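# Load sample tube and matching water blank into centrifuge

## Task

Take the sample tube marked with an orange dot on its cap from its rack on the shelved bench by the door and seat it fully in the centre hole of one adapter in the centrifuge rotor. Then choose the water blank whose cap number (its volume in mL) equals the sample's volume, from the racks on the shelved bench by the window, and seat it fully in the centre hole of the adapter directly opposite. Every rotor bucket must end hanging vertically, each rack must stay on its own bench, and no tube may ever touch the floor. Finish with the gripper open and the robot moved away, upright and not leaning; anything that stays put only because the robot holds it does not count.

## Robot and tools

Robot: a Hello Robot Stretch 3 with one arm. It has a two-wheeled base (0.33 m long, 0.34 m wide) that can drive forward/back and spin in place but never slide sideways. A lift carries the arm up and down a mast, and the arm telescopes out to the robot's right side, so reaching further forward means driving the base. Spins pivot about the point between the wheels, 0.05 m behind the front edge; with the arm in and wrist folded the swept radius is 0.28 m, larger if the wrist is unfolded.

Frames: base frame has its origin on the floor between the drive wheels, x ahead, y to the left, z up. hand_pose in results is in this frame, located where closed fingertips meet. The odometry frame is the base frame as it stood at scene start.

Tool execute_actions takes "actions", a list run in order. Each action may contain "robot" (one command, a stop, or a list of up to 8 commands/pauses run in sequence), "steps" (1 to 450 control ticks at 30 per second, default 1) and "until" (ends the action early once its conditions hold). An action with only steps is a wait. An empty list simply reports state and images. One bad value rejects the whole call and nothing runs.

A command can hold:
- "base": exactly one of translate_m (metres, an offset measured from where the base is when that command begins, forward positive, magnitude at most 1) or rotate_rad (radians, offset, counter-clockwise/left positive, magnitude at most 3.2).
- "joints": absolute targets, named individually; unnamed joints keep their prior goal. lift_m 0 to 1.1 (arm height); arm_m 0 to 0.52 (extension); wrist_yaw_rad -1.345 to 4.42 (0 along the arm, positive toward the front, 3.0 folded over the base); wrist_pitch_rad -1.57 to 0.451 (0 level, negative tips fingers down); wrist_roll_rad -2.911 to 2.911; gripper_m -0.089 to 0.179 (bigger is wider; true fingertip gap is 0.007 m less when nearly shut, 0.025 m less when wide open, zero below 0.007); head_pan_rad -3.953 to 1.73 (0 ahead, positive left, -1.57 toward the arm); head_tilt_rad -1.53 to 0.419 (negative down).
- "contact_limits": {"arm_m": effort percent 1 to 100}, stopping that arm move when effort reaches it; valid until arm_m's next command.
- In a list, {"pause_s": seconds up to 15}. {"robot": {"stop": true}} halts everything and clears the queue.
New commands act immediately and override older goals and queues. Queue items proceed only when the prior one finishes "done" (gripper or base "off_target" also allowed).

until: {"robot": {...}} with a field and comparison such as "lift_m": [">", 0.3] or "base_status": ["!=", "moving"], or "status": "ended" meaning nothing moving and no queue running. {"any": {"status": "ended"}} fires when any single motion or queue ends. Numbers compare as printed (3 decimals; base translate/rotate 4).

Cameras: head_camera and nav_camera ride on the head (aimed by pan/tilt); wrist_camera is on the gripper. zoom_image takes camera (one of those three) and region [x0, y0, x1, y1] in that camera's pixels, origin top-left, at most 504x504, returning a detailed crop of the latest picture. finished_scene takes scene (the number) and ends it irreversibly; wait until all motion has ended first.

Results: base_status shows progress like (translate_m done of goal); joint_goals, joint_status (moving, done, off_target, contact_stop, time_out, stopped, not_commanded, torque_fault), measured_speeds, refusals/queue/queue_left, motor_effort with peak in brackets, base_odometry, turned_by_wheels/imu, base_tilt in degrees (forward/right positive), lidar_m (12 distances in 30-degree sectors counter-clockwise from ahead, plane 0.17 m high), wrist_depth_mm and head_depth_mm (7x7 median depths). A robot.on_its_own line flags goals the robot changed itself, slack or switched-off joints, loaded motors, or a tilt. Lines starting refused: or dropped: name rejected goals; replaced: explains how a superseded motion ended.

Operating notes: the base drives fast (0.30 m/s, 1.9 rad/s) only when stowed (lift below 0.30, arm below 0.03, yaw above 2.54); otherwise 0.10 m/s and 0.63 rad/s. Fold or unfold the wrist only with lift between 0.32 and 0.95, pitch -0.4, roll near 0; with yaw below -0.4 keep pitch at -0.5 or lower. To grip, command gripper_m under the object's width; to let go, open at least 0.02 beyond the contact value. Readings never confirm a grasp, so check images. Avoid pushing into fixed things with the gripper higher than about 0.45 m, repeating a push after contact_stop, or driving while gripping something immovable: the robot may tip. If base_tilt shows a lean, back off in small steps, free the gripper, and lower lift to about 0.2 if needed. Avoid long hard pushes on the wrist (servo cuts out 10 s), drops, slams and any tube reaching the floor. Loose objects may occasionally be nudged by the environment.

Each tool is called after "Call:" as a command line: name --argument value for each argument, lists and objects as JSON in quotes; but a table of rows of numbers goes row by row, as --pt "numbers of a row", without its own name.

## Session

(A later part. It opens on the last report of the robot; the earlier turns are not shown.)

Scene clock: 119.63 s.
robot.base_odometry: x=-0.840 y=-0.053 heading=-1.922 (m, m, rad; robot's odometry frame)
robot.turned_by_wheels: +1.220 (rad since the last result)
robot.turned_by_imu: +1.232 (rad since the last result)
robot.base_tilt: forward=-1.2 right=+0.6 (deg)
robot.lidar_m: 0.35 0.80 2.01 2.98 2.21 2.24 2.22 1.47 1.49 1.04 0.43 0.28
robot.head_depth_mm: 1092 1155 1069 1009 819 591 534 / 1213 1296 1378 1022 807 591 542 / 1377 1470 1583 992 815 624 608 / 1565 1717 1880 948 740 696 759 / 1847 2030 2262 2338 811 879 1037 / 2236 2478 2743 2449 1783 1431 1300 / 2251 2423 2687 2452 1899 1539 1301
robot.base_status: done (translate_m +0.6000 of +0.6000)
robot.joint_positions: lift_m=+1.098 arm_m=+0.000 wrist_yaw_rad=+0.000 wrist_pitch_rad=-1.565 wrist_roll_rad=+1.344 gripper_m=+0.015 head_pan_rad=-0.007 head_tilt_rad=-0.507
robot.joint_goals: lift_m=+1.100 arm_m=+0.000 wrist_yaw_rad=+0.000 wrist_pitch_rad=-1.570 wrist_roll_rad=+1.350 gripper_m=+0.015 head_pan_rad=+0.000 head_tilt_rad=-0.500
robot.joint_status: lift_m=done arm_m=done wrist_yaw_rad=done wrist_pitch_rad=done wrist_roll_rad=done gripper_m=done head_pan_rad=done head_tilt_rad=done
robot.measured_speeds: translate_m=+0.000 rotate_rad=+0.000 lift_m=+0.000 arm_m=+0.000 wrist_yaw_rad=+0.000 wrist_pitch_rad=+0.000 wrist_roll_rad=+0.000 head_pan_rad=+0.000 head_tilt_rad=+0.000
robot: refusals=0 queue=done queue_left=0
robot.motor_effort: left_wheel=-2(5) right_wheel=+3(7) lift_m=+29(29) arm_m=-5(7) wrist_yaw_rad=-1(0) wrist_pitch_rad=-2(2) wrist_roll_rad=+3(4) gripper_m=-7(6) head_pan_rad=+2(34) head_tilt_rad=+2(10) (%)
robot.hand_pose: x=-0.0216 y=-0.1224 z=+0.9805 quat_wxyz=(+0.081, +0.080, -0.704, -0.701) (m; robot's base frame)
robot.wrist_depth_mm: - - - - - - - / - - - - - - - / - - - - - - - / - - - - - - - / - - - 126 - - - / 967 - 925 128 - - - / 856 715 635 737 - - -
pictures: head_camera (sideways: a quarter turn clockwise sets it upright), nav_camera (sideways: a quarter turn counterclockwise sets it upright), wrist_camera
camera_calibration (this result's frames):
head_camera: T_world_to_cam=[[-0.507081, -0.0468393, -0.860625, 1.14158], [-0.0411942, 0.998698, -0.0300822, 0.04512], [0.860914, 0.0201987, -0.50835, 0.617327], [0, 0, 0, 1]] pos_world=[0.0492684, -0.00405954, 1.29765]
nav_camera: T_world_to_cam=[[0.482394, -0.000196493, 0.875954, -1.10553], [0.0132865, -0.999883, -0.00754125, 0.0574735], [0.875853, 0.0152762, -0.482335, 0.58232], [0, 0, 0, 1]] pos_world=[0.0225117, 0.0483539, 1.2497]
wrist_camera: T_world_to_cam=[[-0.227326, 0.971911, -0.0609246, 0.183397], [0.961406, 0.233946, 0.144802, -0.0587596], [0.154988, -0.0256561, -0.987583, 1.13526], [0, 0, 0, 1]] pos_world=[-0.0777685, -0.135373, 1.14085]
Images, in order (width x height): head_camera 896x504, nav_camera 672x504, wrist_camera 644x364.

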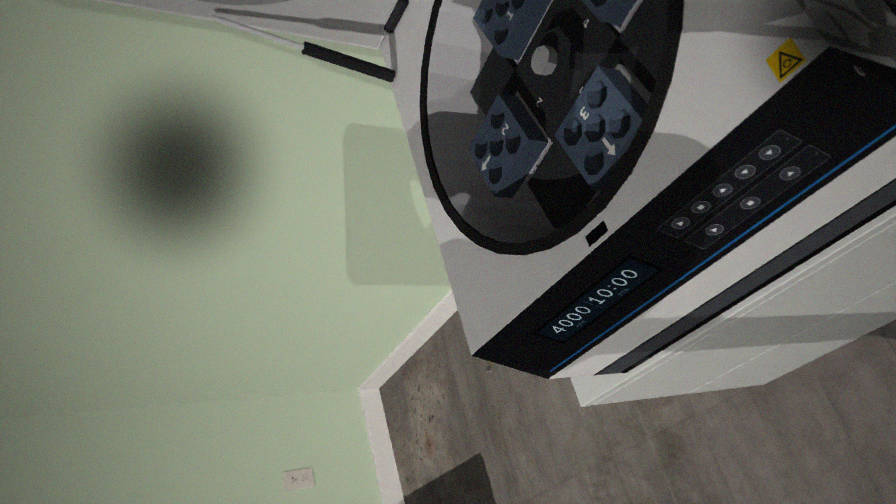

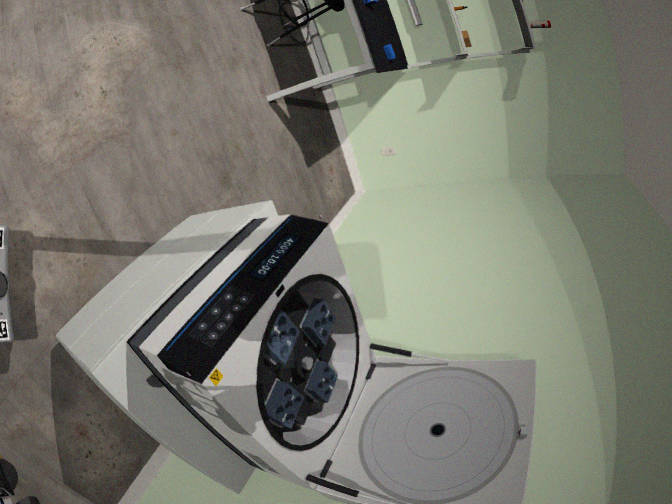

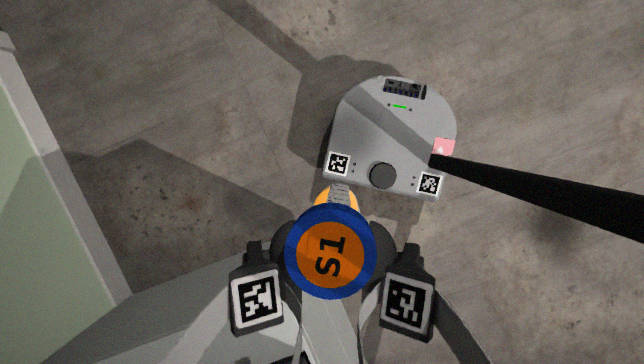

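Call:
execute_actions --actions '[{"robot":[{"base":{"rotate_rad":0.58},"joints":{"head_pan_rad":-1.57,"head_tilt_rad":-0.8}},{"base":{"translate_m":0.55}},{"joints":{"arm_m":0.33}}],"steps":450,"until":{"robot":{"status":"ended"}}}]'

Scene clock: 140.73 s.
robot.base_odometry: x=-0.715 y=-0.588 heading=-1.342 (m, m, rad; robot's odometry frame)
robot.turned_by_wheels: +0.580 (rad since the last result)
robot.turned_by_imu: +0.586 (rad since the last result)
robot.base_tilt: forward=-1.3 right=+0.7 (deg)
robot.lidar_m: 1.23 1.84 1.97 2.22 2.29 2.69 2.02 0.37 0.26 0.25 0.26 0.35
robot.head_depth_mm: 755 835 834 719 551 561 769 / 749 841 846 720 550 566 782 / - 845 809 722 549 569 798 / 749 847 846 712 554 572 811 / 737 837 810 720 553 575 826 / 845 982 1099 642 551 579 847 / 862 987 1168 1367 847 716 936
robot.base_status: done (translate_m +0.5500 of +0.5500)
robot.joint_positions: lift_m=+1.098 arm_m=+0.330 wrist_yaw_rad=+0.000 wrist_pitch_rad=-1.565 wrist_roll_rad=+1.345 gripper_m=+0.015 head_pan_rad=-1.563 head_tilt_rad=-0.790
robot.joint_goals: lift_m=+1.100 arm_m=+0.330 wrist_yaw_rad=+0.000 wrist_pitch_rad=-1.570 wrist_roll_rad=+1.350 gripper_m=+0.015 head_pan_rad=-1.570 head_tilt_rad=-0.800
robot.joint_status: lift_m=done arm_m=done wrist_yaw_rad=done wrist_pitch_rad=done wrist_roll_rad=done gripper_m=done head_pan_rad=done head_tilt_rad=done
robot.measured_speeds: translate_m=+0.000 rotate_rad=+0.000 lift_m=+0.000 arm_m=+0.000 wrist_yaw_rad=+0.000 wrist_pitch_rad=+0.000 wrist_roll_rad=+0.000 head_pan_rad=+0.000 head_tilt_rad=+0.000
robot: refusals=0 queue=done queue_left=0
robot.motor_effort: left_wheel=-2(8) right_wheel=+3(8) lift_m=+29(29) arm_m=+3(4) wrist_yaw_rad=+0(0) wrist_pitch_rad=-2(2) wrist_roll_rad=+2(3) gripper_m=-6(6) head_pan_rad=-3(36) head_tilt_rad=-3(16) (%)
robot.hand_pose: x=-0.0216 y=-0.4517 z=+0.9805 quat_wxyz=(+0.080, +0.079, -0.704, -0.701) (m; robot's base frame)
robot.wrist_depth_mm: 359 382 367 372 390 304 - / 372 387 386 379 401 311 - / 377 382 373 389 415 316 - / 372 411 400 393 405 326 - / 360 417 395 127 350 - - / 363 381 427 129 337 - - / 497 366 361 354 348 - -
pictures: head_camera (sideways: a quarter turn clockwise sets it upright), nav_camera (sideways: a quarter turn counterclockwise sets it upright), wrist_camera
camera_calibration (this result's frames):
head_camera: T_world_to_cam=[[-0.0559615, 0.726462, -0.684925, 0.909803], [0.997936, 0.0623446, -0.0154104, 0.0196718], [0.0315063, -0.684373, -0.728451, 0.908704], [0, 0, 0, 1]] pos_world=[0.00265279, -0.0402706, 1.2854]
nav_camera: T_world_to_cam=[[0.00860799, -0.707717, 0.706443, -0.881665], [-0.999602, -0.0250628, -0.0129278, 0.070661], [0.0268547, -0.706051, -0.707651, 0.880615], [0, 0, 0, 1]] pos_world=[0.0545737, -0.000438968, 1.24693]
wrist_camera: T_world_to_cam=[[-0.226069, 0.972204, -0.0609263, 0.50359], [0.961707, 0.232703, 0.144806, 0.0177068], [0.154959, -0.0258571, -0.987582, 1.12672], [0, 0, 0, 1]] pos_world=[-0.0777781, -0.464579, 1.14085]
Images, in order (width x height): head_camera 896x504, nav_camera 672x504, wrist_camera 644x364.

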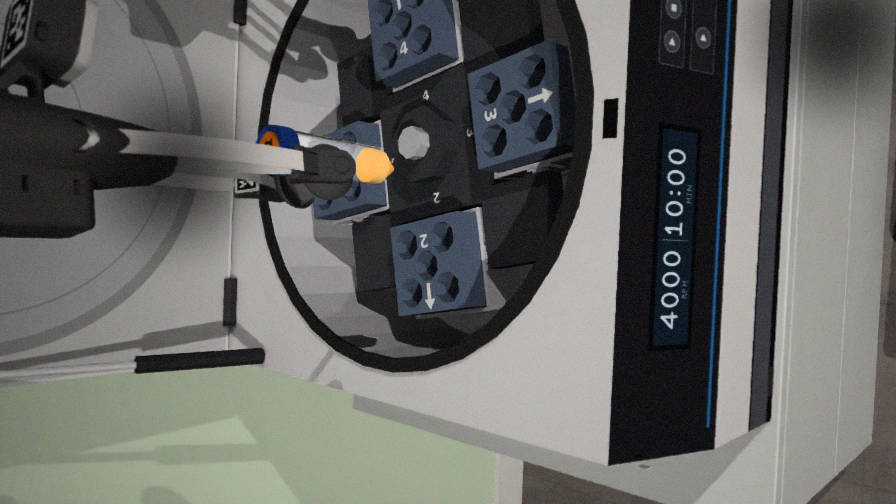

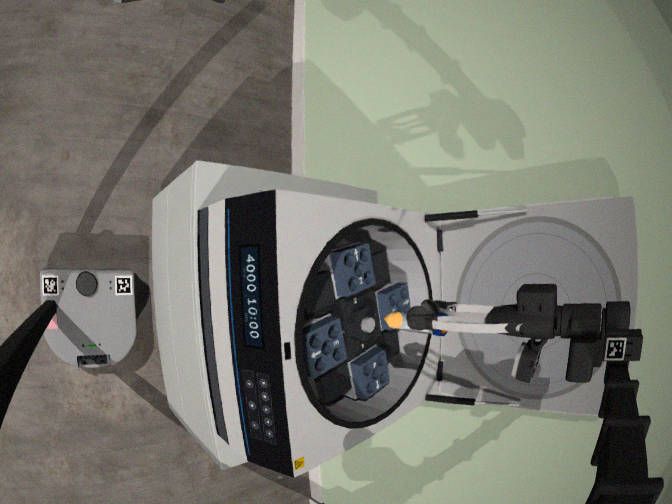

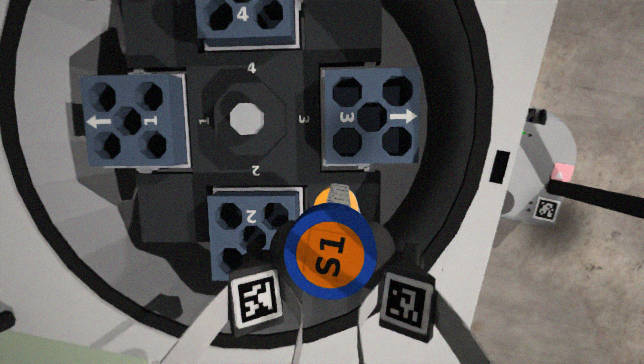

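Call:
execute_actions --actions '[{"robot":[{"base":{"translate_m":0.086},"joints":{"arm_m":0.401}},{"joints":{"lift_m":1.02}}],"steps":450,"until":{"robot":{"status":"ended"}}}]'

Scene clock: 147.53 s.
robot.base_odometry: x=-0.695 y=-0.672 heading=-1.342 (m, m, rad; robot's odometry frame)
robot.turned_by_wheels: +0.000 (rad since the last result)
robot.turned_by_imu: +0.001 (rad since the last result)
robot.base_tilt: forward=-1.2 right=+0.8 (deg)
robot.lidar_m: 1.14 1.75 1.91 2.22 2.29 2.75 2.10 0.36 0.26 0.25 0.26 1.32
robot.head_depth_mm: 735 839 858 716 610 558 757 / - 853 836 717 551 562 773 / - 879 809 709 555 567 789 / 732 829 799 692 551 571 802 / 836 977 1088 695 553 582 823 / 855 985 1156 1352 866 742 835 / 857 986 1156 1403 1495 1304 1158
robot.base_status: done (translate_m +0.0860 of +0.0860)
robot.joint_positions: lift_m=+1.021 arm_m=+0.401 wrist_yaw_rad=+0.000 wrist_pitch_rad=-1.565 wrist_roll_rad=+1.345 gripper_m=+0.015 head_pan_rad=-1.563 head_tilt_rad=-0.790
robot.joint_goals: lift_m=+1.020 arm_m=+0.401 wrist_yaw_rad=+0.000 wrist_pitch_rad=-1.570 wrist_roll_rad=+1.350 gripper_m=+0.015 head_pan_rad=-1.570 head_tilt_rad=-0.800
robot.joint_status: lift_m=done arm_m=done wrist_yaw_rad=done wrist_pitch_rad=done wrist_roll_rad=done gripper_m=done head_pan_rad=done head_tilt_rad=done
robot.measured_speeds: translate_m=+0.000 rotate_rad=+0.000 lift_m=+0.000 arm_m=+0.000 wrist_yaw_rad=+0.000 wrist_pitch_rad=+0.000 wrist_roll_rad=+0.000 head_pan_rad=+0.000 head_tilt_rad=+0.000
robot: refusals=0 queue=done queue_left=0
robot.motor_effort: left_wheel=-2(3) right_wheel=+3(9) lift_m=+11(30) arm_m=+4(3) wrist_yaw_rad=+0(0) wrist_pitch_rad=-2(2) wrist_roll_rad=+2(2) gripper_m=-6(6) head_pan_rad=-3(3) head_tilt_rad=-2(2) (%)
robot.hand_pose: x=-0.0216 y=-0.5227 z=+0.9029 quat_wxyz=(+0.080, +0.079, -0.704, -0.701) (m; robot's base frame)
robot.wrist_depth_mm: 286 291 294 280 291 273 271 / 281 316 309 304 301 301 274 / 267 345 316 307 304 337 261 / 267 323 323 294 311 314 244 / 272 273 371 126 363 280 249 / 280 274 275 128 274 257 254 / 588 736 276 271 269 262 259
pictures: head_camera (sideways: a quarter turn clockwise sets it upright), nav_camera (sideways: a quarter turn counterclockwise sets it upright), wrist_camera
camera_calibration (this result's frames):
head_camera: T_world_to_cam=[[-0.0559613, 0.726462, -0.684925, 0.909803], [0.997936, 0.0623444, -0.0154104, 0.0196718], [0.0315062, -0.684373, -0.728451, 0.908704], [0, 0, 0, 1]] pos_world=[0.00265278, -0.0402706, 1.2854]
nav_camera: T_world_to_cam=[[0.00860783, -0.707717, 0.706443, -0.881665], [-0.999602, -0.0250625, -0.0129278, 0.070661], [0.0268545, -0.706051, -0.707651, 0.880615], [0, 0, 0, 1]] pos_world=[0.0545737, -0.000438979, 1.24693]
wrist_camera: T_world_to_cam=[[-0.226069, 0.972204, -0.0609264, 0.567889], [0.961707, 0.232703, 0.144806, 0.0454672], [0.154959, -0.0258572, -0.987582, 1.04824], [0, 0, 0, 1]] pos_world=[-0.0777781, -0.53558, 1.06324]
Images, in order (width x height): head_camera 896x504, nav_camera 672x504, wrist_camera 644x364.

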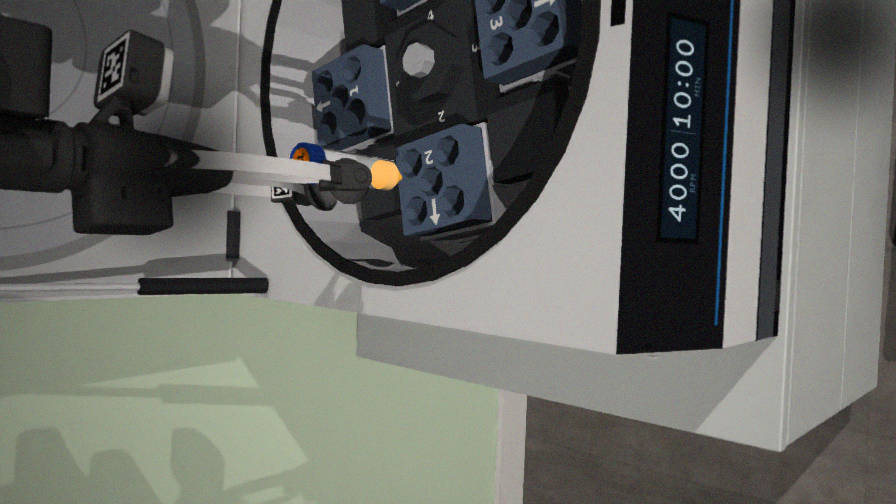

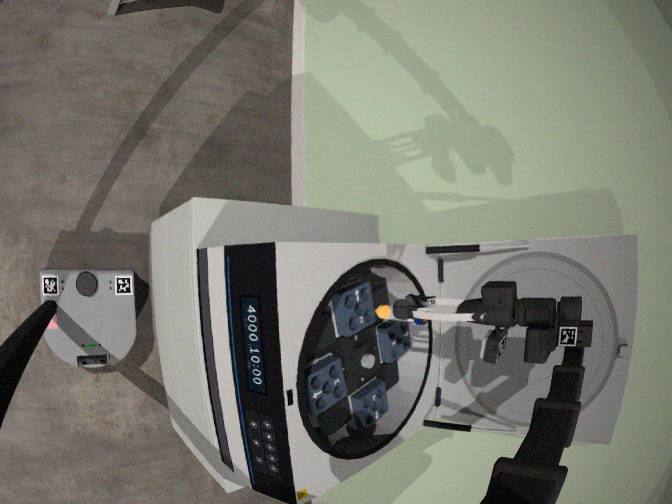

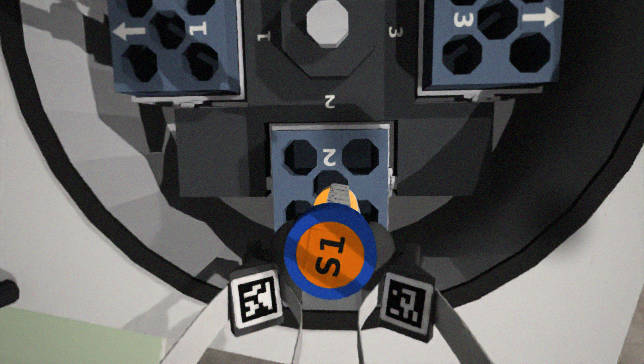

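Call:
execute_actions --actions '[{"robot":[{"base":{"translate_m":0.002},"joints":{"arm_m":0.405}},{"joints":{"lift_m":0.975}}],"steps":450,"until":{"robot":{"status":"ended"}}}]'

Call:
zoom_image --camera "head_camera" --region '[280,80,560,280]'

Scene clock: 153.23 s.
robot.base_odometry: x=-0.695 y=-0.674 heading=-1.342 (m, m, rad; robot's odometry frame)
robot.turned_by_wheels: +0.000 (rad since the last result)
robot.turned_by_imu: +0.001 (rad since the last result)
robot.base_tilt: forward=-1.3 right=+0.6 (deg)
robot.lidar_m: 1.14 1.75 1.91 2.22 2.29 2.75 2.11 0.36 0.26 0.25 0.26 1.32
robot.head_depth_mm: 733 831 854 718 608 557 759 / - 873 839 715 551 561 773 / 718 - 827 702 553 565 786 / 734 829 800 692 553 569 805 / 837 978 1101 696 565 582 817 / 855 977 1150 1349 887 743 836 / 854 987 1156 1401 1485 1296 1158
robot.base_status: done (translate_m +0.0020 of +0.0020)
robot.joint_positions: lift_m=+0.976 arm_m=+0.405 wrist_yaw_rad=+0.000 wrist_pitch_rad=-1.565 wrist_roll_rad=+1.345 gripper_m=+0.015 head_pan_rad=-1.563 head_tilt_rad=-0.790
robot.joint_goals: lift_m=+0.975 arm_m=+0.405 wrist_yaw_rad=+0.000 wrist_pitch_rad=-1.570 wrist_roll_rad=+1.350 gripper_m=+0.015 head_pan_rad=-1.570 head_tilt_rad=-0.800
robot.joint_status: lift_m=done arm_m=done wrist_yaw_rad=done wrist_pitch_rad=done wrist_roll_rad=done gripper_m=done head_pan_rad=done head_tilt_rad=done
robot.measured_speeds: translate_m=+0.000 rotate_rad=+0.000 lift_m=+0.000 arm_m=+0.000 wrist_yaw_rad=+0.000 wrist_pitch_rad=+0.000 wrist_roll_rad=+0.000 head_pan_rad=+0.000 head_tilt_rad=+0.000
robot: refusals=0 queue=done queue_left=0
robot.motor_effort: left_wheel=-2(4) right_wheel=+2(10) lift_m=+11(11) arm_m=+4(4) wrist_yaw_rad=+0(0) wrist_pitch_rad=-2(2) wrist_roll_rad=+2(2) gripper_m=-6(6) head_pan_rad=-3(4) head_tilt_rad=-3(3) (%)
robot.hand_pose: x=-0.0216 y=-0.5267 z=+0.8579 quat_wxyz=(+0.080, +0.079, -0.704, -0.701) (m; robot's base frame)
robot.wrist_depth_mm: 267 243 259 240 253 226 235 / 267 265 266 261 259 256 259 / 261 319 270 262 263 261 268 / 238 285 277 247 266 267 242 / 223 266 347 127 342 284 214 / 230 228 264 128 274 231 208 / 235 231 224 230 219 215 214
pictures: head_camera (sideways: a quarter turn clockwise sets it upright), nav_camera (sideways: a quarter turn counterclockwise sets it upright), wrist_camera
camera_calibration (this result's frames):
head_camera: T_world_to_cam=[[-0.0559615, 0.726462, -0.684925, 0.909803], [0.997936, 0.0623446, -0.0154104, 0.0196718], [0.0315063, -0.684373, -0.728451, 0.908704], [0, 0, 0, 1]] pos_world=[0.00265279, -0.0402706, 1.2854]
nav_camera: T_world_to_cam=[[0.00860799, -0.707717, 0.706443, -0.881665], [-0.999602, -0.0250628, -0.0129278, 0.070661], [0.0268547, -0.706051, -0.707651, 0.880615], [0, 0, 0, 1]] pos_world=[0.0545737, -0.000438968, 1.24693]
wrist_camera: T_world_to_cam=[[-0.226069, 0.972204, -0.0609264, 0.569033], [0.961707, 0.232703, 0.144806, 0.0529124], [0.154959, -0.0258572, -0.987582, 1.0037], [0, 0, 0, 1]] pos_world=[-0.0777781, -0.539577, 1.01825]
Images, in order (width x height): head_camera 896x504, nav_camera 672x504, wrist_camera 644x364.

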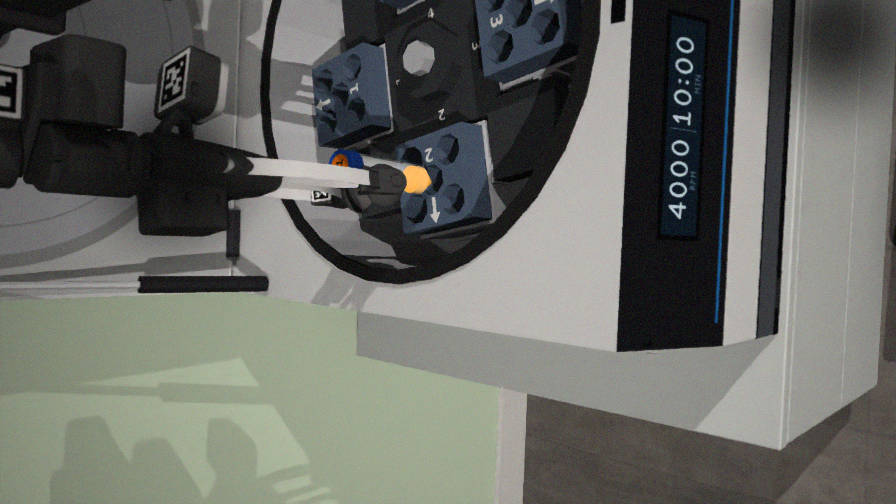

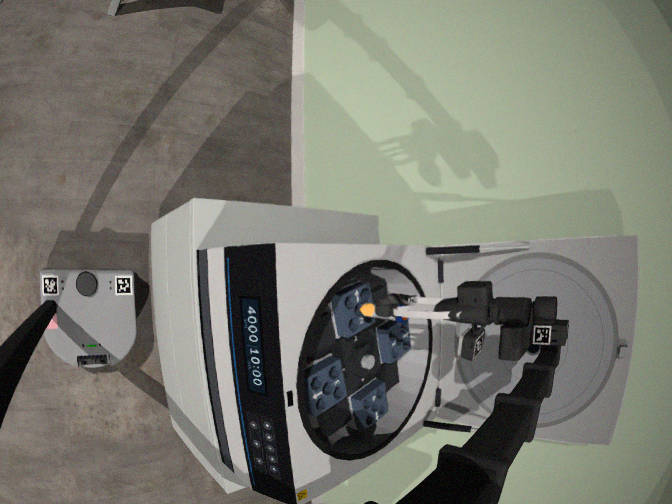

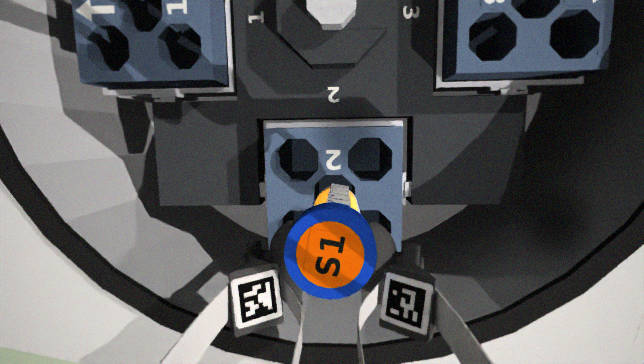

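Region (280, 80, 560, 280) of head_camera's 896x504 image, scaled by 1.800, with more detail than that image has; it fills the top 360 rows of this view, and the rest is white.

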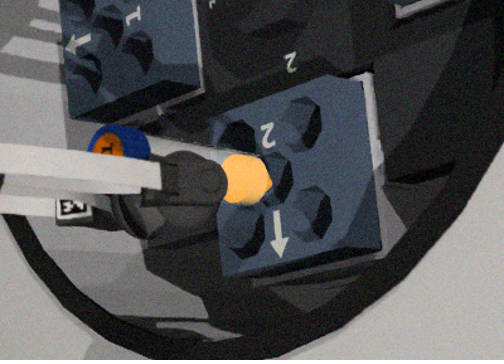

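Call:
execute_actions --actions '[{"robot":[{"joints":{"lift_m":0.945}},{"joints":{"lift_m":0.915}},{"joints":{"gripper_m":0.05}},{"pause_s":0.5},{"joints":{"lift_m":0.98}},{"joints":{"gripper_m":0.0}},{"joints":{"lift_m":0.92}}],"steps":450,"until":{"robot":{"status":"ended"}}}]'

Scene clock: 163.20 s.
robot.base_odometry: x=-0.695 y=-0.674 heading=-1.341 (m, m, rad; robot's odometry frame)
robot.turned_by_wheels: +0.001 (rad since the last result)
robot.turned_by_imu: +0.003 (rad since the last result)
robot.base_tilt: forward=-1.3 right=+0.7 (deg)
robot.lidar_m: 1.14 1.75 1.91 2.22 2.29 2.74 2.10 0.36 0.26 0.25 0.26 1.32
robot.head_depth_mm: - 850 852 720 611 560 758 / - 850 838 724 551 563 777 / 717 - 854 703 555 567 792 / 730 817 799 681 553 571 809 / 849 979 1101 928 563 581 827 / 856 984 1154 1351 887 743 840 / 859 985 1161 1405 1490 1293 1152
robot.base_status: done (translate_m +0.0020 of +0.0020)
robot.joint_positions: lift_m=+0.930 arm_m=+0.405 wrist_yaw_rad=-0.003 wrist_pitch_rad=-1.581 wrist_roll_rad=+1.345 gripper_m=+0.000 head_pan_rad=-1.563 head_tilt_rad=-0.790
robot.joint_goals: lift_m=+0.930 arm_m=+0.405 wrist_yaw_rad=+0.000 wrist_pitch_rad=-1.570 wrist_roll_rad=+1.350 gripper_m=+0.000 head_pan_rad=-1.570 head_tilt_rad=-0.800
robot.joint_status: lift_m=contact_stop arm_m=done wrist_yaw_rad=done wrist_pitch_rad=done wrist_roll_rad=done gripper_m=done head_pan_rad=done head_tilt_rad=done
robot.measured_speeds: translate_m=+0.001 rotate_rad=+0.008 lift_m=+0.001 arm_m=+0.000 wrist_yaw_rad=-0.030 wrist_pitch_rad=-0.096 wrist_roll_rad=+0.000 head_pan_rad=+0.000 head_tilt_rad=+0.000
robot: refusals=0 queue=dropped queue_left=0
robot.on_its_own: lift_m is slack since a contact_stop, until your next command for it (your +0.920 is given up)
robot.motor_effort: left_wheel=+8(8) right_wheel=-24(24) lift_m=+10(34) arm_m=+3(3) wrist_yaw_rad=+4(4) wrist_pitch_rad=+6(6) wrist_roll_rad=+2(2) gripper_m=-3(80) head_pan_rad=-3(4) head_tilt_rad=-3(3) (%)
robot.hand_pose: x=-0.0215 y=-0.5226 z=+0.8129 quat_wxyz=(+0.079, +0.079, -0.699, -0.707) (m; robot's base frame)
robot.wrist_depth_mm: 204 196 218 197 212 190 186 / 249 226 222 220 218 216 250 / 260 231 230 213 220 218 258 / 237 236 234 204 226 224 231 / 210 261 324 179 311 271 204 / 184 218 260 - 255 219 177 / 186 184 204 210 201 182 170
pictures: head_camera (sideways: a quarter turn clockwise sets it upright), nav_camera (sideways: a quarter turn counterclockwise sets it upright), wrist_camera
camera_calibration (this result's frames):
head_camera: T_world_to_cam=[[-0.055962, 0.726719, -0.684651, 0.909447], [0.997936, 0.0623485, -0.0153898, 0.019645], [0.0315029, -0.684099, -0.728708, 0.909039], [0, 0, 0, 1]] pos_world=[0.00265267, -0.0402644, 1.28538]
nav_camera: T_world_to_cam=[[0.00860866, -0.707983, 0.706177, -0.881318], [-0.999602, -0.025056, -0.0129344, 0.0706696], [0.0268513, -0.705785, -0.707917, 0.88096], [0, 0, 0, 1]] pos_world=[0.0545735, -0.000418409, 1.24693]
wrist_camera: T_world_to_cam=[[-0.223604, 0.973634, -0.0451382, 0.55026], [0.962287, 0.227885, 0.148564, 0.0528415], [0.154933, -0.0102165, -0.987872, 0.967773], [0, 0, 0, 1]] pos_world=[-0.0777487, -0.537906, 0.973024]
Images, in order (width x height): head_camera 896x504, nav_camera 672x504, wrist_camera 644x364.

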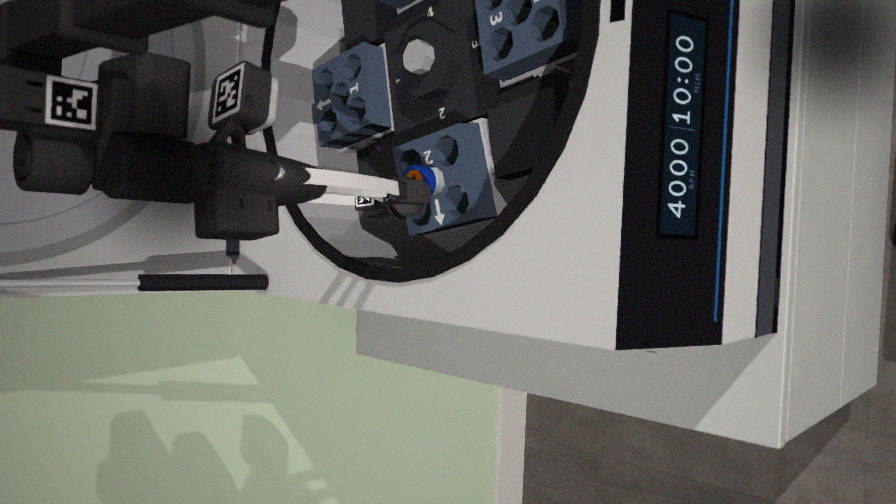

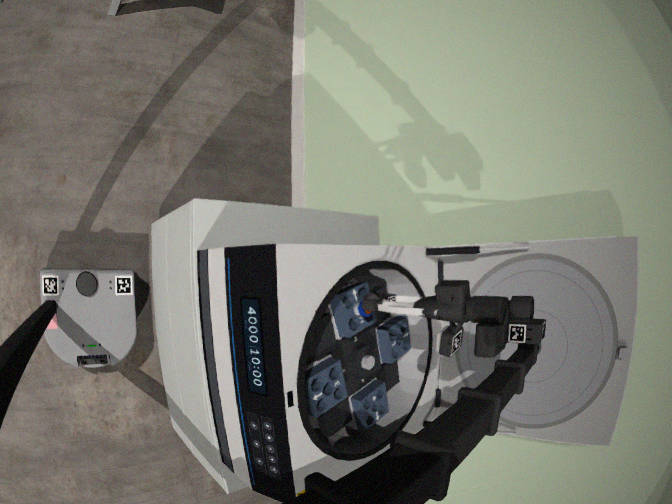

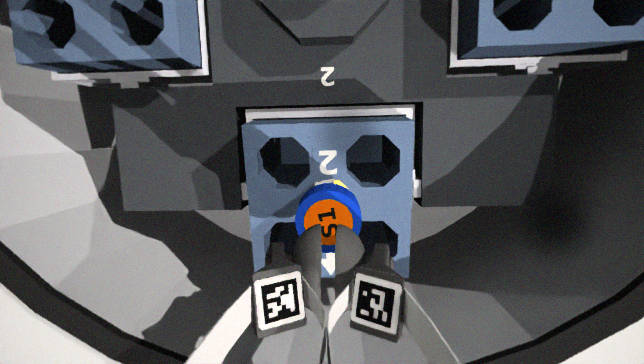

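Call:
execute_actions --actions '[{"robot":[{"joints":{"lift_m":1.1,"head_pan_rad":0.5,"head_tilt_rad":-0.5}},{"joints":{"arm_m":0,"gripper_m":0.09}},{"base":{"translate_m":0.35}}],"steps":450,"until":{"robot":{"status":"ended"}}}]'

Scene clock: 177.27 s.
robot.base_odometry: x=-0.615 y=-1.015 heading=-1.342 (m, m, rad; robot's odometry frame)
robot.turned_by_wheels: -0.001 (rad since the last result)
robot.turned_by_imu: +0.001 (rad since the last result)
robot.base_tilt: forward=-1.3 right=+0.6 (deg)
robot.lidar_m: 0.79 1.13 1.72 2.26 2.29 3.04 3.09 0.35 0.28 0.53 0.98 1.31
robot.head_depth_mm: 1303 1440 1505 1012 919 1487 1318 / 1380 1516 1488 1038 1813 1575 1258 / 1459 1587 1476 1032 1848 1559 1319 / 1507 1677 1460 1076 1799 1553 1306 / 1611 1795 1468 1127 1855 1551 1302 / 1695 1915 1447 1436 1834 1543 1301 / 1780 1996 1307 2264 1887 1542 1293
robot.base_status: done (translate_m +0.3500 of +0.3500)
robot.joint_positions: lift_m=+1.098 arm_m=+0.000 wrist_yaw_rad=+0.000 wrist_pitch_rad=-1.569 wrist_roll_rad=+1.345 gripper_m=+0.090 head_pan_rad=+0.493 head_tilt_rad=-0.507
robot.joint_goals: lift_m=+1.100 arm_m=+0.000 wrist_yaw_rad=+0.000 wrist_pitch_rad=-1.570 wrist_roll_rad=+1.350 gripper_m=+0.090 head_pan_rad=+0.500 head_tilt_rad=-0.500
robot.joint_status: lift_m=done arm_m=done wrist_yaw_rad=done wrist_pitch_rad=done wrist_roll_rad=done gripper_m=done head_pan_rad=done head_tilt_rad=done
robot.measured_speeds: translate_m=+0.000 rotate_rad=+0.000 lift_m=+0.000 arm_m=+0.000 wrist_yaw_rad=+0.000 wrist_pitch_rad=+0.000 wrist_roll_rad=+0.000 head_pan_rad=+0.000 head_tilt_rad=+0.000
robot: refusals=0 queue=done queue_left=0
robot.motor_effort: left_wheel=-1(11) right_wheel=+1(25) lift_m=+32(31) arm_m=-5(5) wrist_yaw_rad=+0(4) wrist_pitch_rad=-1(5) wrist_roll_rad=+2(2) gripper_m=+0(80) head_pan_rad=+2(34) head_tilt_rad=+2(17) (%)
robot.hand_pose: x=-0.0216 y=-0.1214 z=+0.9805 quat_wxyz=(+0.080, +0.079, -0.703, -0.702) (m; robot's base frame)
robot.wrist_depth_mm: 581 565 564 934 - - - / 915 - 616 - - - - / 958 - - - - - - / - - - - - - - / - - - - - - - / - - - - - - - / - - - - - - -
pictures: head_camera (sideways: a quarter turn clockwise sets it upright), nav_camera (sideways: a quarter turn counterclockwise sets it upright), wrist_camera
camera_calibration (this result's frames):
head_camera: T_world_to_cam=[[-0.422628, -0.284226, -0.860582, 1.14101], [-0.514913, 0.856715, -0.0300781, 0.0480043], [0.745822, 0.430412, -0.508423, 0.618124], [0, 0, 0, 1]] pos_world=[0.0459306, 0.0171313, 1.29765]
nav_camera: T_world_to_cam=[[0.423512, 0.231114, 0.875913, -1.10512], [0.490986, -0.871135, -0.00754298, 0.0545617], [0.761295, 0.433255, -0.48241, 0.583116], [0, 0, 0, 1]] pos_world=[-0.00268092, 0.050301, 1.2497]
wrist_camera: T_world_to_cam=[[-0.226017, 0.972454, -0.0570097, 0.178647], [0.96172, 0.232066, 0.145742, -0.0601488], [0.154958, -0.0218872, -0.987679, 1.1358], [0, 0, 0, 1]] pos_world=[-0.0777776, -0.134908, 1.14076]
Images, in order (width x height): head_camera 896x504, nav_camera 672x504, wrist_camera 644x364.

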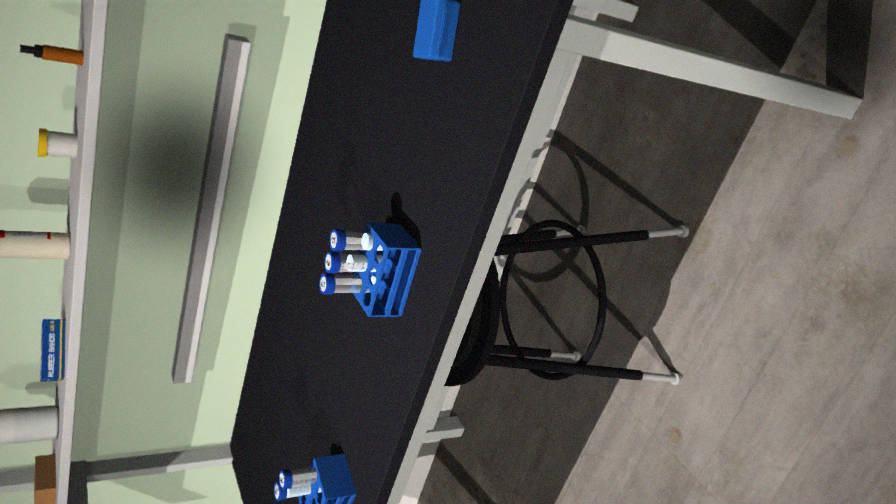

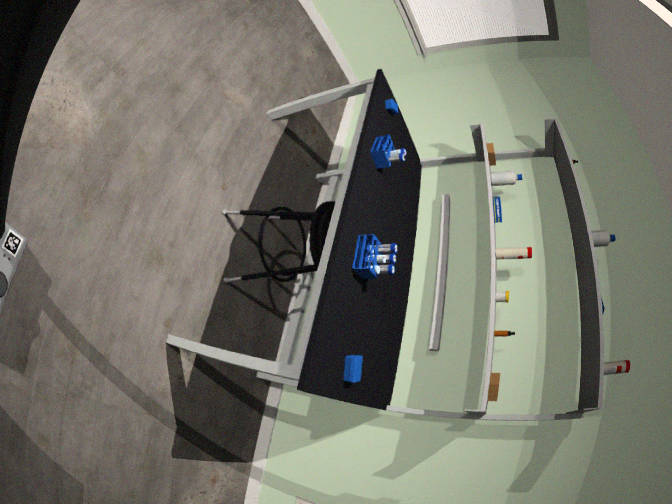

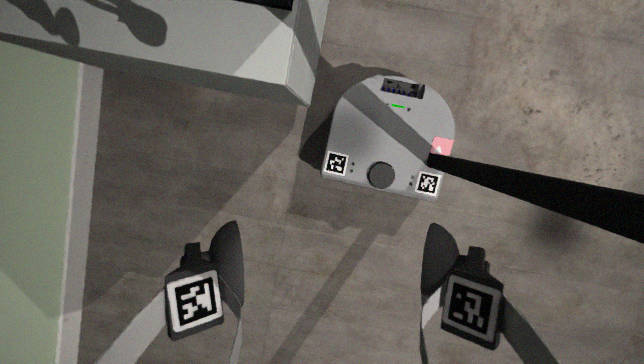

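Call:
zoom_image --camera "head_camera" --region '[260,210,440,504]'

Region (260, 210, 440, 504) of head_camera's 896x504 image, scaled by 1.714, with more detail than that image has; it fills the left 309 columns of this view, and the rest is white.

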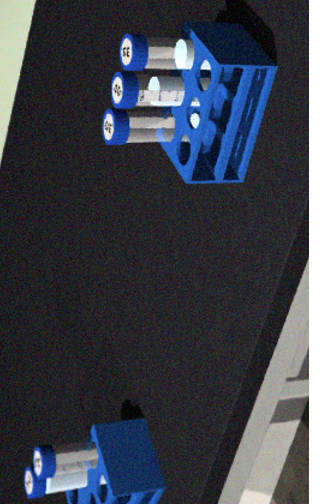

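Call:
execute_actions --actions '[{"robot":[{"base":{"translate_m":0.25}},{"base":{"rotate_rad":0.86}},{"base":{"translate_m":0.29}},{"base":{"rotate_rad":0.44}},{"base":{"translate_m":0.55},"joints":{"head_pan_rad":-1.3,"head_tilt_rad":-0.75}}],"steps":450,"until":{"robot":{"status":"ended"}}},{"steps":300,"until":{"robot":{"status":"ended"}}}]'

Scene clock: 211.93 s.
robot.base_odometry: x=+0.248 y=-1.416 heading=-0.042 (m, m, rad; robot's odometry frame)
robot.turned_by_wheels: +1.300 (rad since the last result)
robot.turned_by_imu: +1.312 (rad since the last result)
robot.base_tilt: forward=-1.2 right=+0.6 (deg)
robot.lidar_m: 0.80 1.97 1.76 2.81 3.60 1.24 1.44 0.64 0.98 0.46 0.26 0.97
robot.head_depth_mm: 833 894 923 752 - - - / 837 946 920 757 - - 471 / 836 953 916 746 639 555 479 / 843 958 914 746 628 542 478 / 841 961 911 744 627 542 478 / 846 969 910 739 626 543 485 / 854 967 907 741 625 542 485
robot.base_status: done (translate_m +0.5500 of +0.5500)
robot.joint_positions: lift_m=+1.098 arm_m=+0.000 wrist_yaw_rad=+0.000 wrist_pitch_rad=-1.569 wrist_roll_rad=+1.345 gripper_m=+0.090 head_pan_rad=-1.293 head_tilt_rad=-0.741
robot.joint_goals: lift_m=+1.100 arm_m=+0.000 wrist_yaw_rad=+0.000 wrist_pitch_rad=-1.570 wrist_roll_rad=+1.350 gripper_m=+0.090 head_pan_rad=-1.300 head_tilt_rad=-0.750
robot.joint_status: lift_m=done arm_m=done wrist_yaw_rad=done wrist_pitch_rad=done wrist_roll_rad=done gripper_m=done head_pan_rad=done head_tilt_rad=done
robot.measured_speeds: translate_m=+0.000 rotate_rad=+0.000 lift_m=+0.000 arm_m=+0.000 wrist_yaw_rad=+0.000 wrist_pitch_rad=+0.000 wrist_roll_rad=+0.000 head_pan_rad=+0.000 head_tilt_rad=+0.000
robot: refusals=0 queue=done queue_left=0
robot.motor_effort: left_wheel=-2(9) right_wheel=+3(8) lift_m=+32(31) arm_m=-5(5) wrist_yaw_rad=+0(0) wrist_pitch_rad=-1(1) wrist_roll_rad=+2(2) gripper_m=+0(0) head_pan_rad=-4(36) head_tilt_rad=-3(14) (%)
robot.hand_pose: x=-0.0216 y=-0.1214 z=+0.9805 quat_wxyz=(+0.080, +0.079, -0.703, -0.702) (m; robot's base frame)
robot.wrist_depth_mm: 306 337 362 - - - - / 293 321 372 - - - - / 380 349 373 - - - - / 396 391 382 - - - - / 405 399 392 - - - - / 417 409 400 - - - - / 421 416 407 - - - -
pictures: head_camera (sideways: a quarter turn clockwise sets it upright), nav_camera (sideways: a quarter turn counterclockwise sets it upright), wrist_camera
camera_calibration (this result's frames):
head_camera: T_world_to_cam=[[-0.238371, 0.651716, -0.720031, 0.956666], [0.945283, 0.32575, -0.0180988, 0.023494], [0.222755, -0.684947, -0.693706, 0.862349], [0, 0, 0, 1]] pos_world=[0.0137407, -0.0404644, 1.28747]
nav_camera: T_world_to_cam=[[0.187447, -0.645296, 0.740579, -0.927243], [-0.956447, -0.291658, -0.012049, 0.0692544], [0.223771, -0.706066, -0.671861, 0.832864], [0, 0, 0, 1]] pos_world=[0.0536758, 0.00990917, 1.2471]
wrist_camera: T_world_to_cam=[[-0.226016, 0.972454, -0.0570097, 0.178645], [0.96172, 0.232066, 0.145742, -0.0601493], [0.154958, -0.0218872, -0.987679, 1.1358], [0, 0, 0, 1]] pos_world=[-0.0777776, -0.134906, 1.14076]
Images, in order (width x height): head_camera 896x504, nav_camera 672x504, wrist_camera 644x364.

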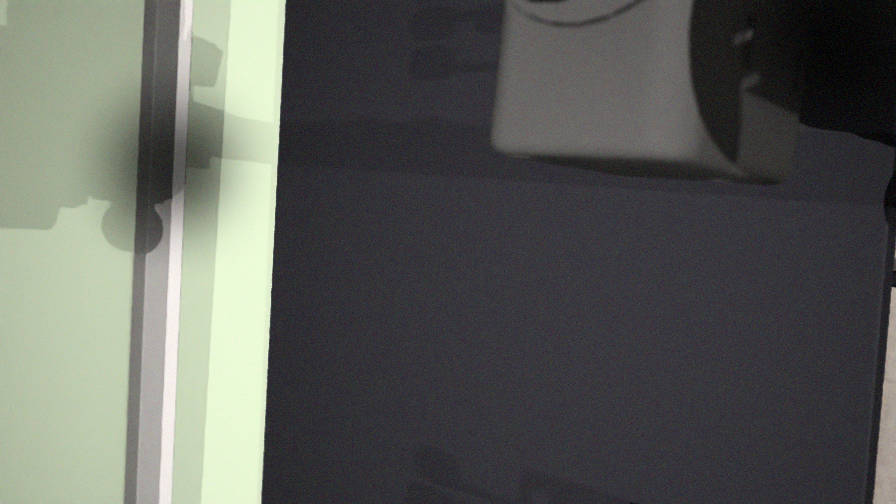

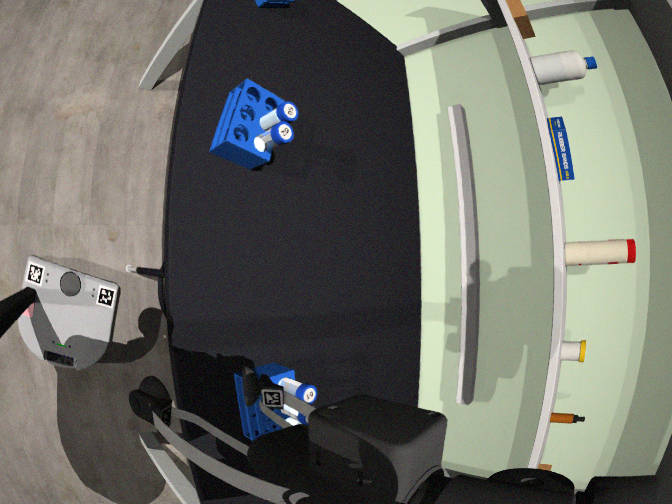

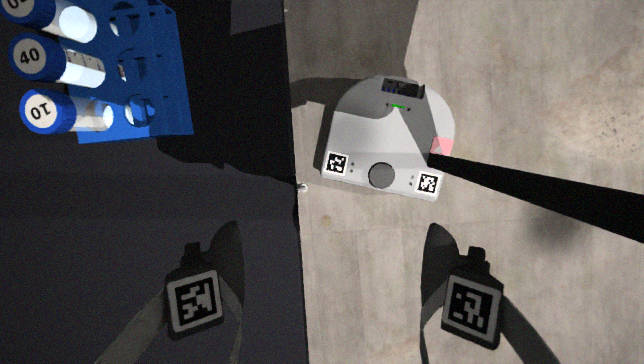

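Call:
execute_actions --actions '[{"robot":[{"base":{"translate_m":-0.01}},{"joints":{"arm_m":0.235}}],"steps":450,"until":{"robot":{"status":"ended"}}}]'

Scene clock: 233.83 s.
robot.base_odometry: x=+0.238 y=-1.415 heading=-0.042 (m, m, rad; robot's odometry frame)
robot.turned_by_wheels: +0.000 (rad since the last result)
robot.turned_by_imu: +0.001 (rad since the last result)
robot.base_tilt: forward=-1.2 right=+0.5 (deg)
robot.lidar_m: 0.81 1.98 1.77 2.83 3.58 1.23 1.44 0.63 0.98 0.46 0.26 0.98
robot.head_depth_mm: 835 949 952 729 556 514 480 / 839 952 914 748 630 533 481 / 839 951 915 746 630 545 481 / 845 958 914 747 627 542 478 / 845 965 911 742 628 543 486 / 853 970 910 745 628 541 486 / 852 968 907 741 625 542 485
robot.base_status: done (translate_m -0.0100 of -0.0100)
robot.joint_positions: lift_m=+1.098 arm_m=+0.235 wrist_yaw_rad=+0.000 wrist_pitch_rad=-1.569 wrist_roll_rad=+1.345 gripper_m=+0.090 head_pan_rad=-1.293 head_tilt_rad=-0.741
robot.joint_goals: lift_m=+1.100 arm_m=+0.235 wrist_yaw_rad=+0.000 wrist_pitch_rad=-1.570 wrist_roll_rad=+1.350 gripper_m=+0.090 head_pan_rad=-1.300 head_tilt_rad=-0.750
robot.joint_status: lift_m=done arm_m=done wrist_yaw_rad=done wrist_pitch_rad=done wrist_roll_rad=done gripper_m=done head_pan_rad=done head_tilt_rad=done
robot.measured_speeds: translate_m=+0.000 rotate_rad=+0.000 lift_m=+0.000 arm_m=+0.000 wrist_yaw_rad=+0.000 wrist_pitch_rad=+0.000 wrist_roll_rad=+0.000 head_pan_rad=+0.000 head_tilt_rad=+0.000
robot: refusals=0 queue=done queue_left=0
robot.motor_effort: left_wheel=-2(6) right_wheel=+3(5) lift_m=+31(31) arm_m=+4(4) wrist_yaw_rad=+0(0) wrist_pitch_rad=-1(1) wrist_roll_rad=+2(2) gripper_m=+0(0) head_pan_rad=-3(3) head_tilt_rad=-3(3) (%)
robot.hand_pose: x=-0.0216 y=-0.3558 z=+0.9804 quat_wxyz=(+0.080, +0.079, -0.703, -0.702) (m; robot's base frame)
robot.wrist_depth_mm: 371 369 360 357 353 - - / 382 374 369 307 358 - - / 387 380 377 309 363 366 - / 393 389 386 315 368 374 - / 404 396 392 387 380 - - / 414 402 400 396 390 - - / 422 415 406 404 398 - -
pictures: head_camera (sideways: a quarter turn clockwise sets it upright), nav_camera (sideways: a quarter turn counterclockwise sets it upright), wrist_camera
camera_calibration (this result's frames):
head_camera: T_world_to_cam=[[-0.238207, 0.651835, -0.719978, 0.956596], [0.945372, 0.325491, -0.0180947, 0.0234881], [0.222552, -0.684958, -0.693761, 0.862422], [0, 0, 0, 1]] pos_world=[0.0137293, -0.0404654, 1.28747]
nav_camera: T_world_to_cam=[[0.187285, -0.645401, 0.740528, -0.927176], [-0.956527, -0.291394, -0.0120504, 0.0692567], [0.223563, -0.706078, -0.671918, 0.832938], [0, 0, 0, 1]] pos_world=[0.0536774, 0.0099001, 1.2471]
wrist_camera: T_world_to_cam=[[-0.225941, 0.972452, -0.0573368, 0.406876], [0.961738, 0.23204, 0.145664, -0.0056924], [0.154956, -0.0222314, -0.987671, 1.13053], [0, 0, 0, 1]] pos_world=[-0.0777785, -0.369213, 1.14075]
Images, in order (width x height): head_camera 896x504, nav_camera 672x504, wrist_camera 644x364.

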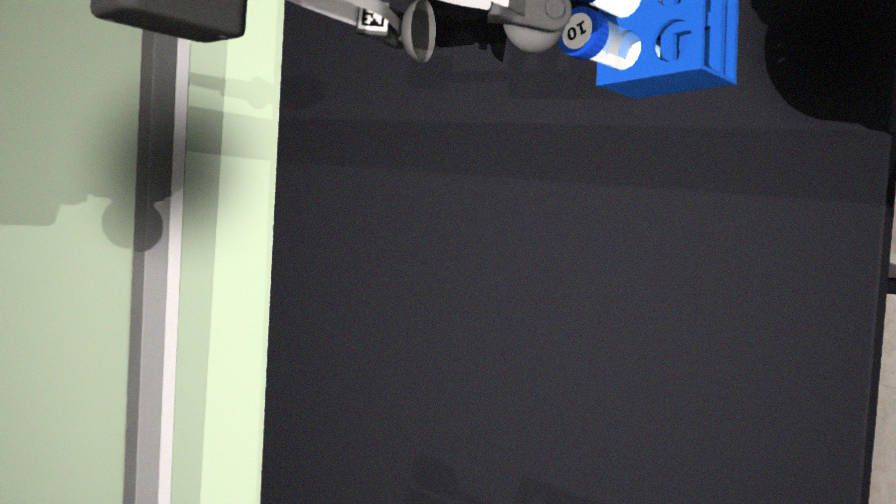

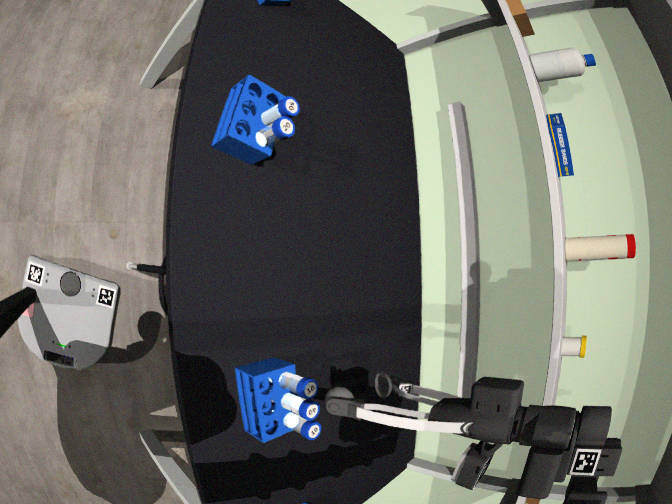

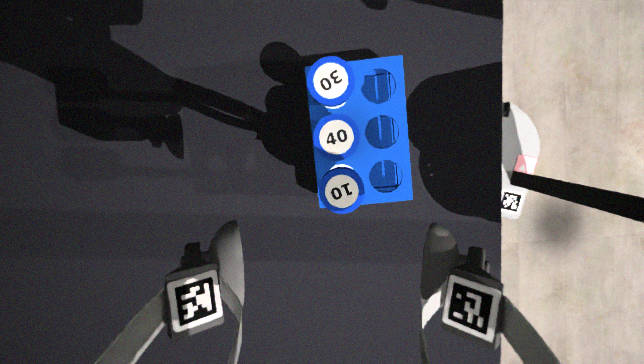

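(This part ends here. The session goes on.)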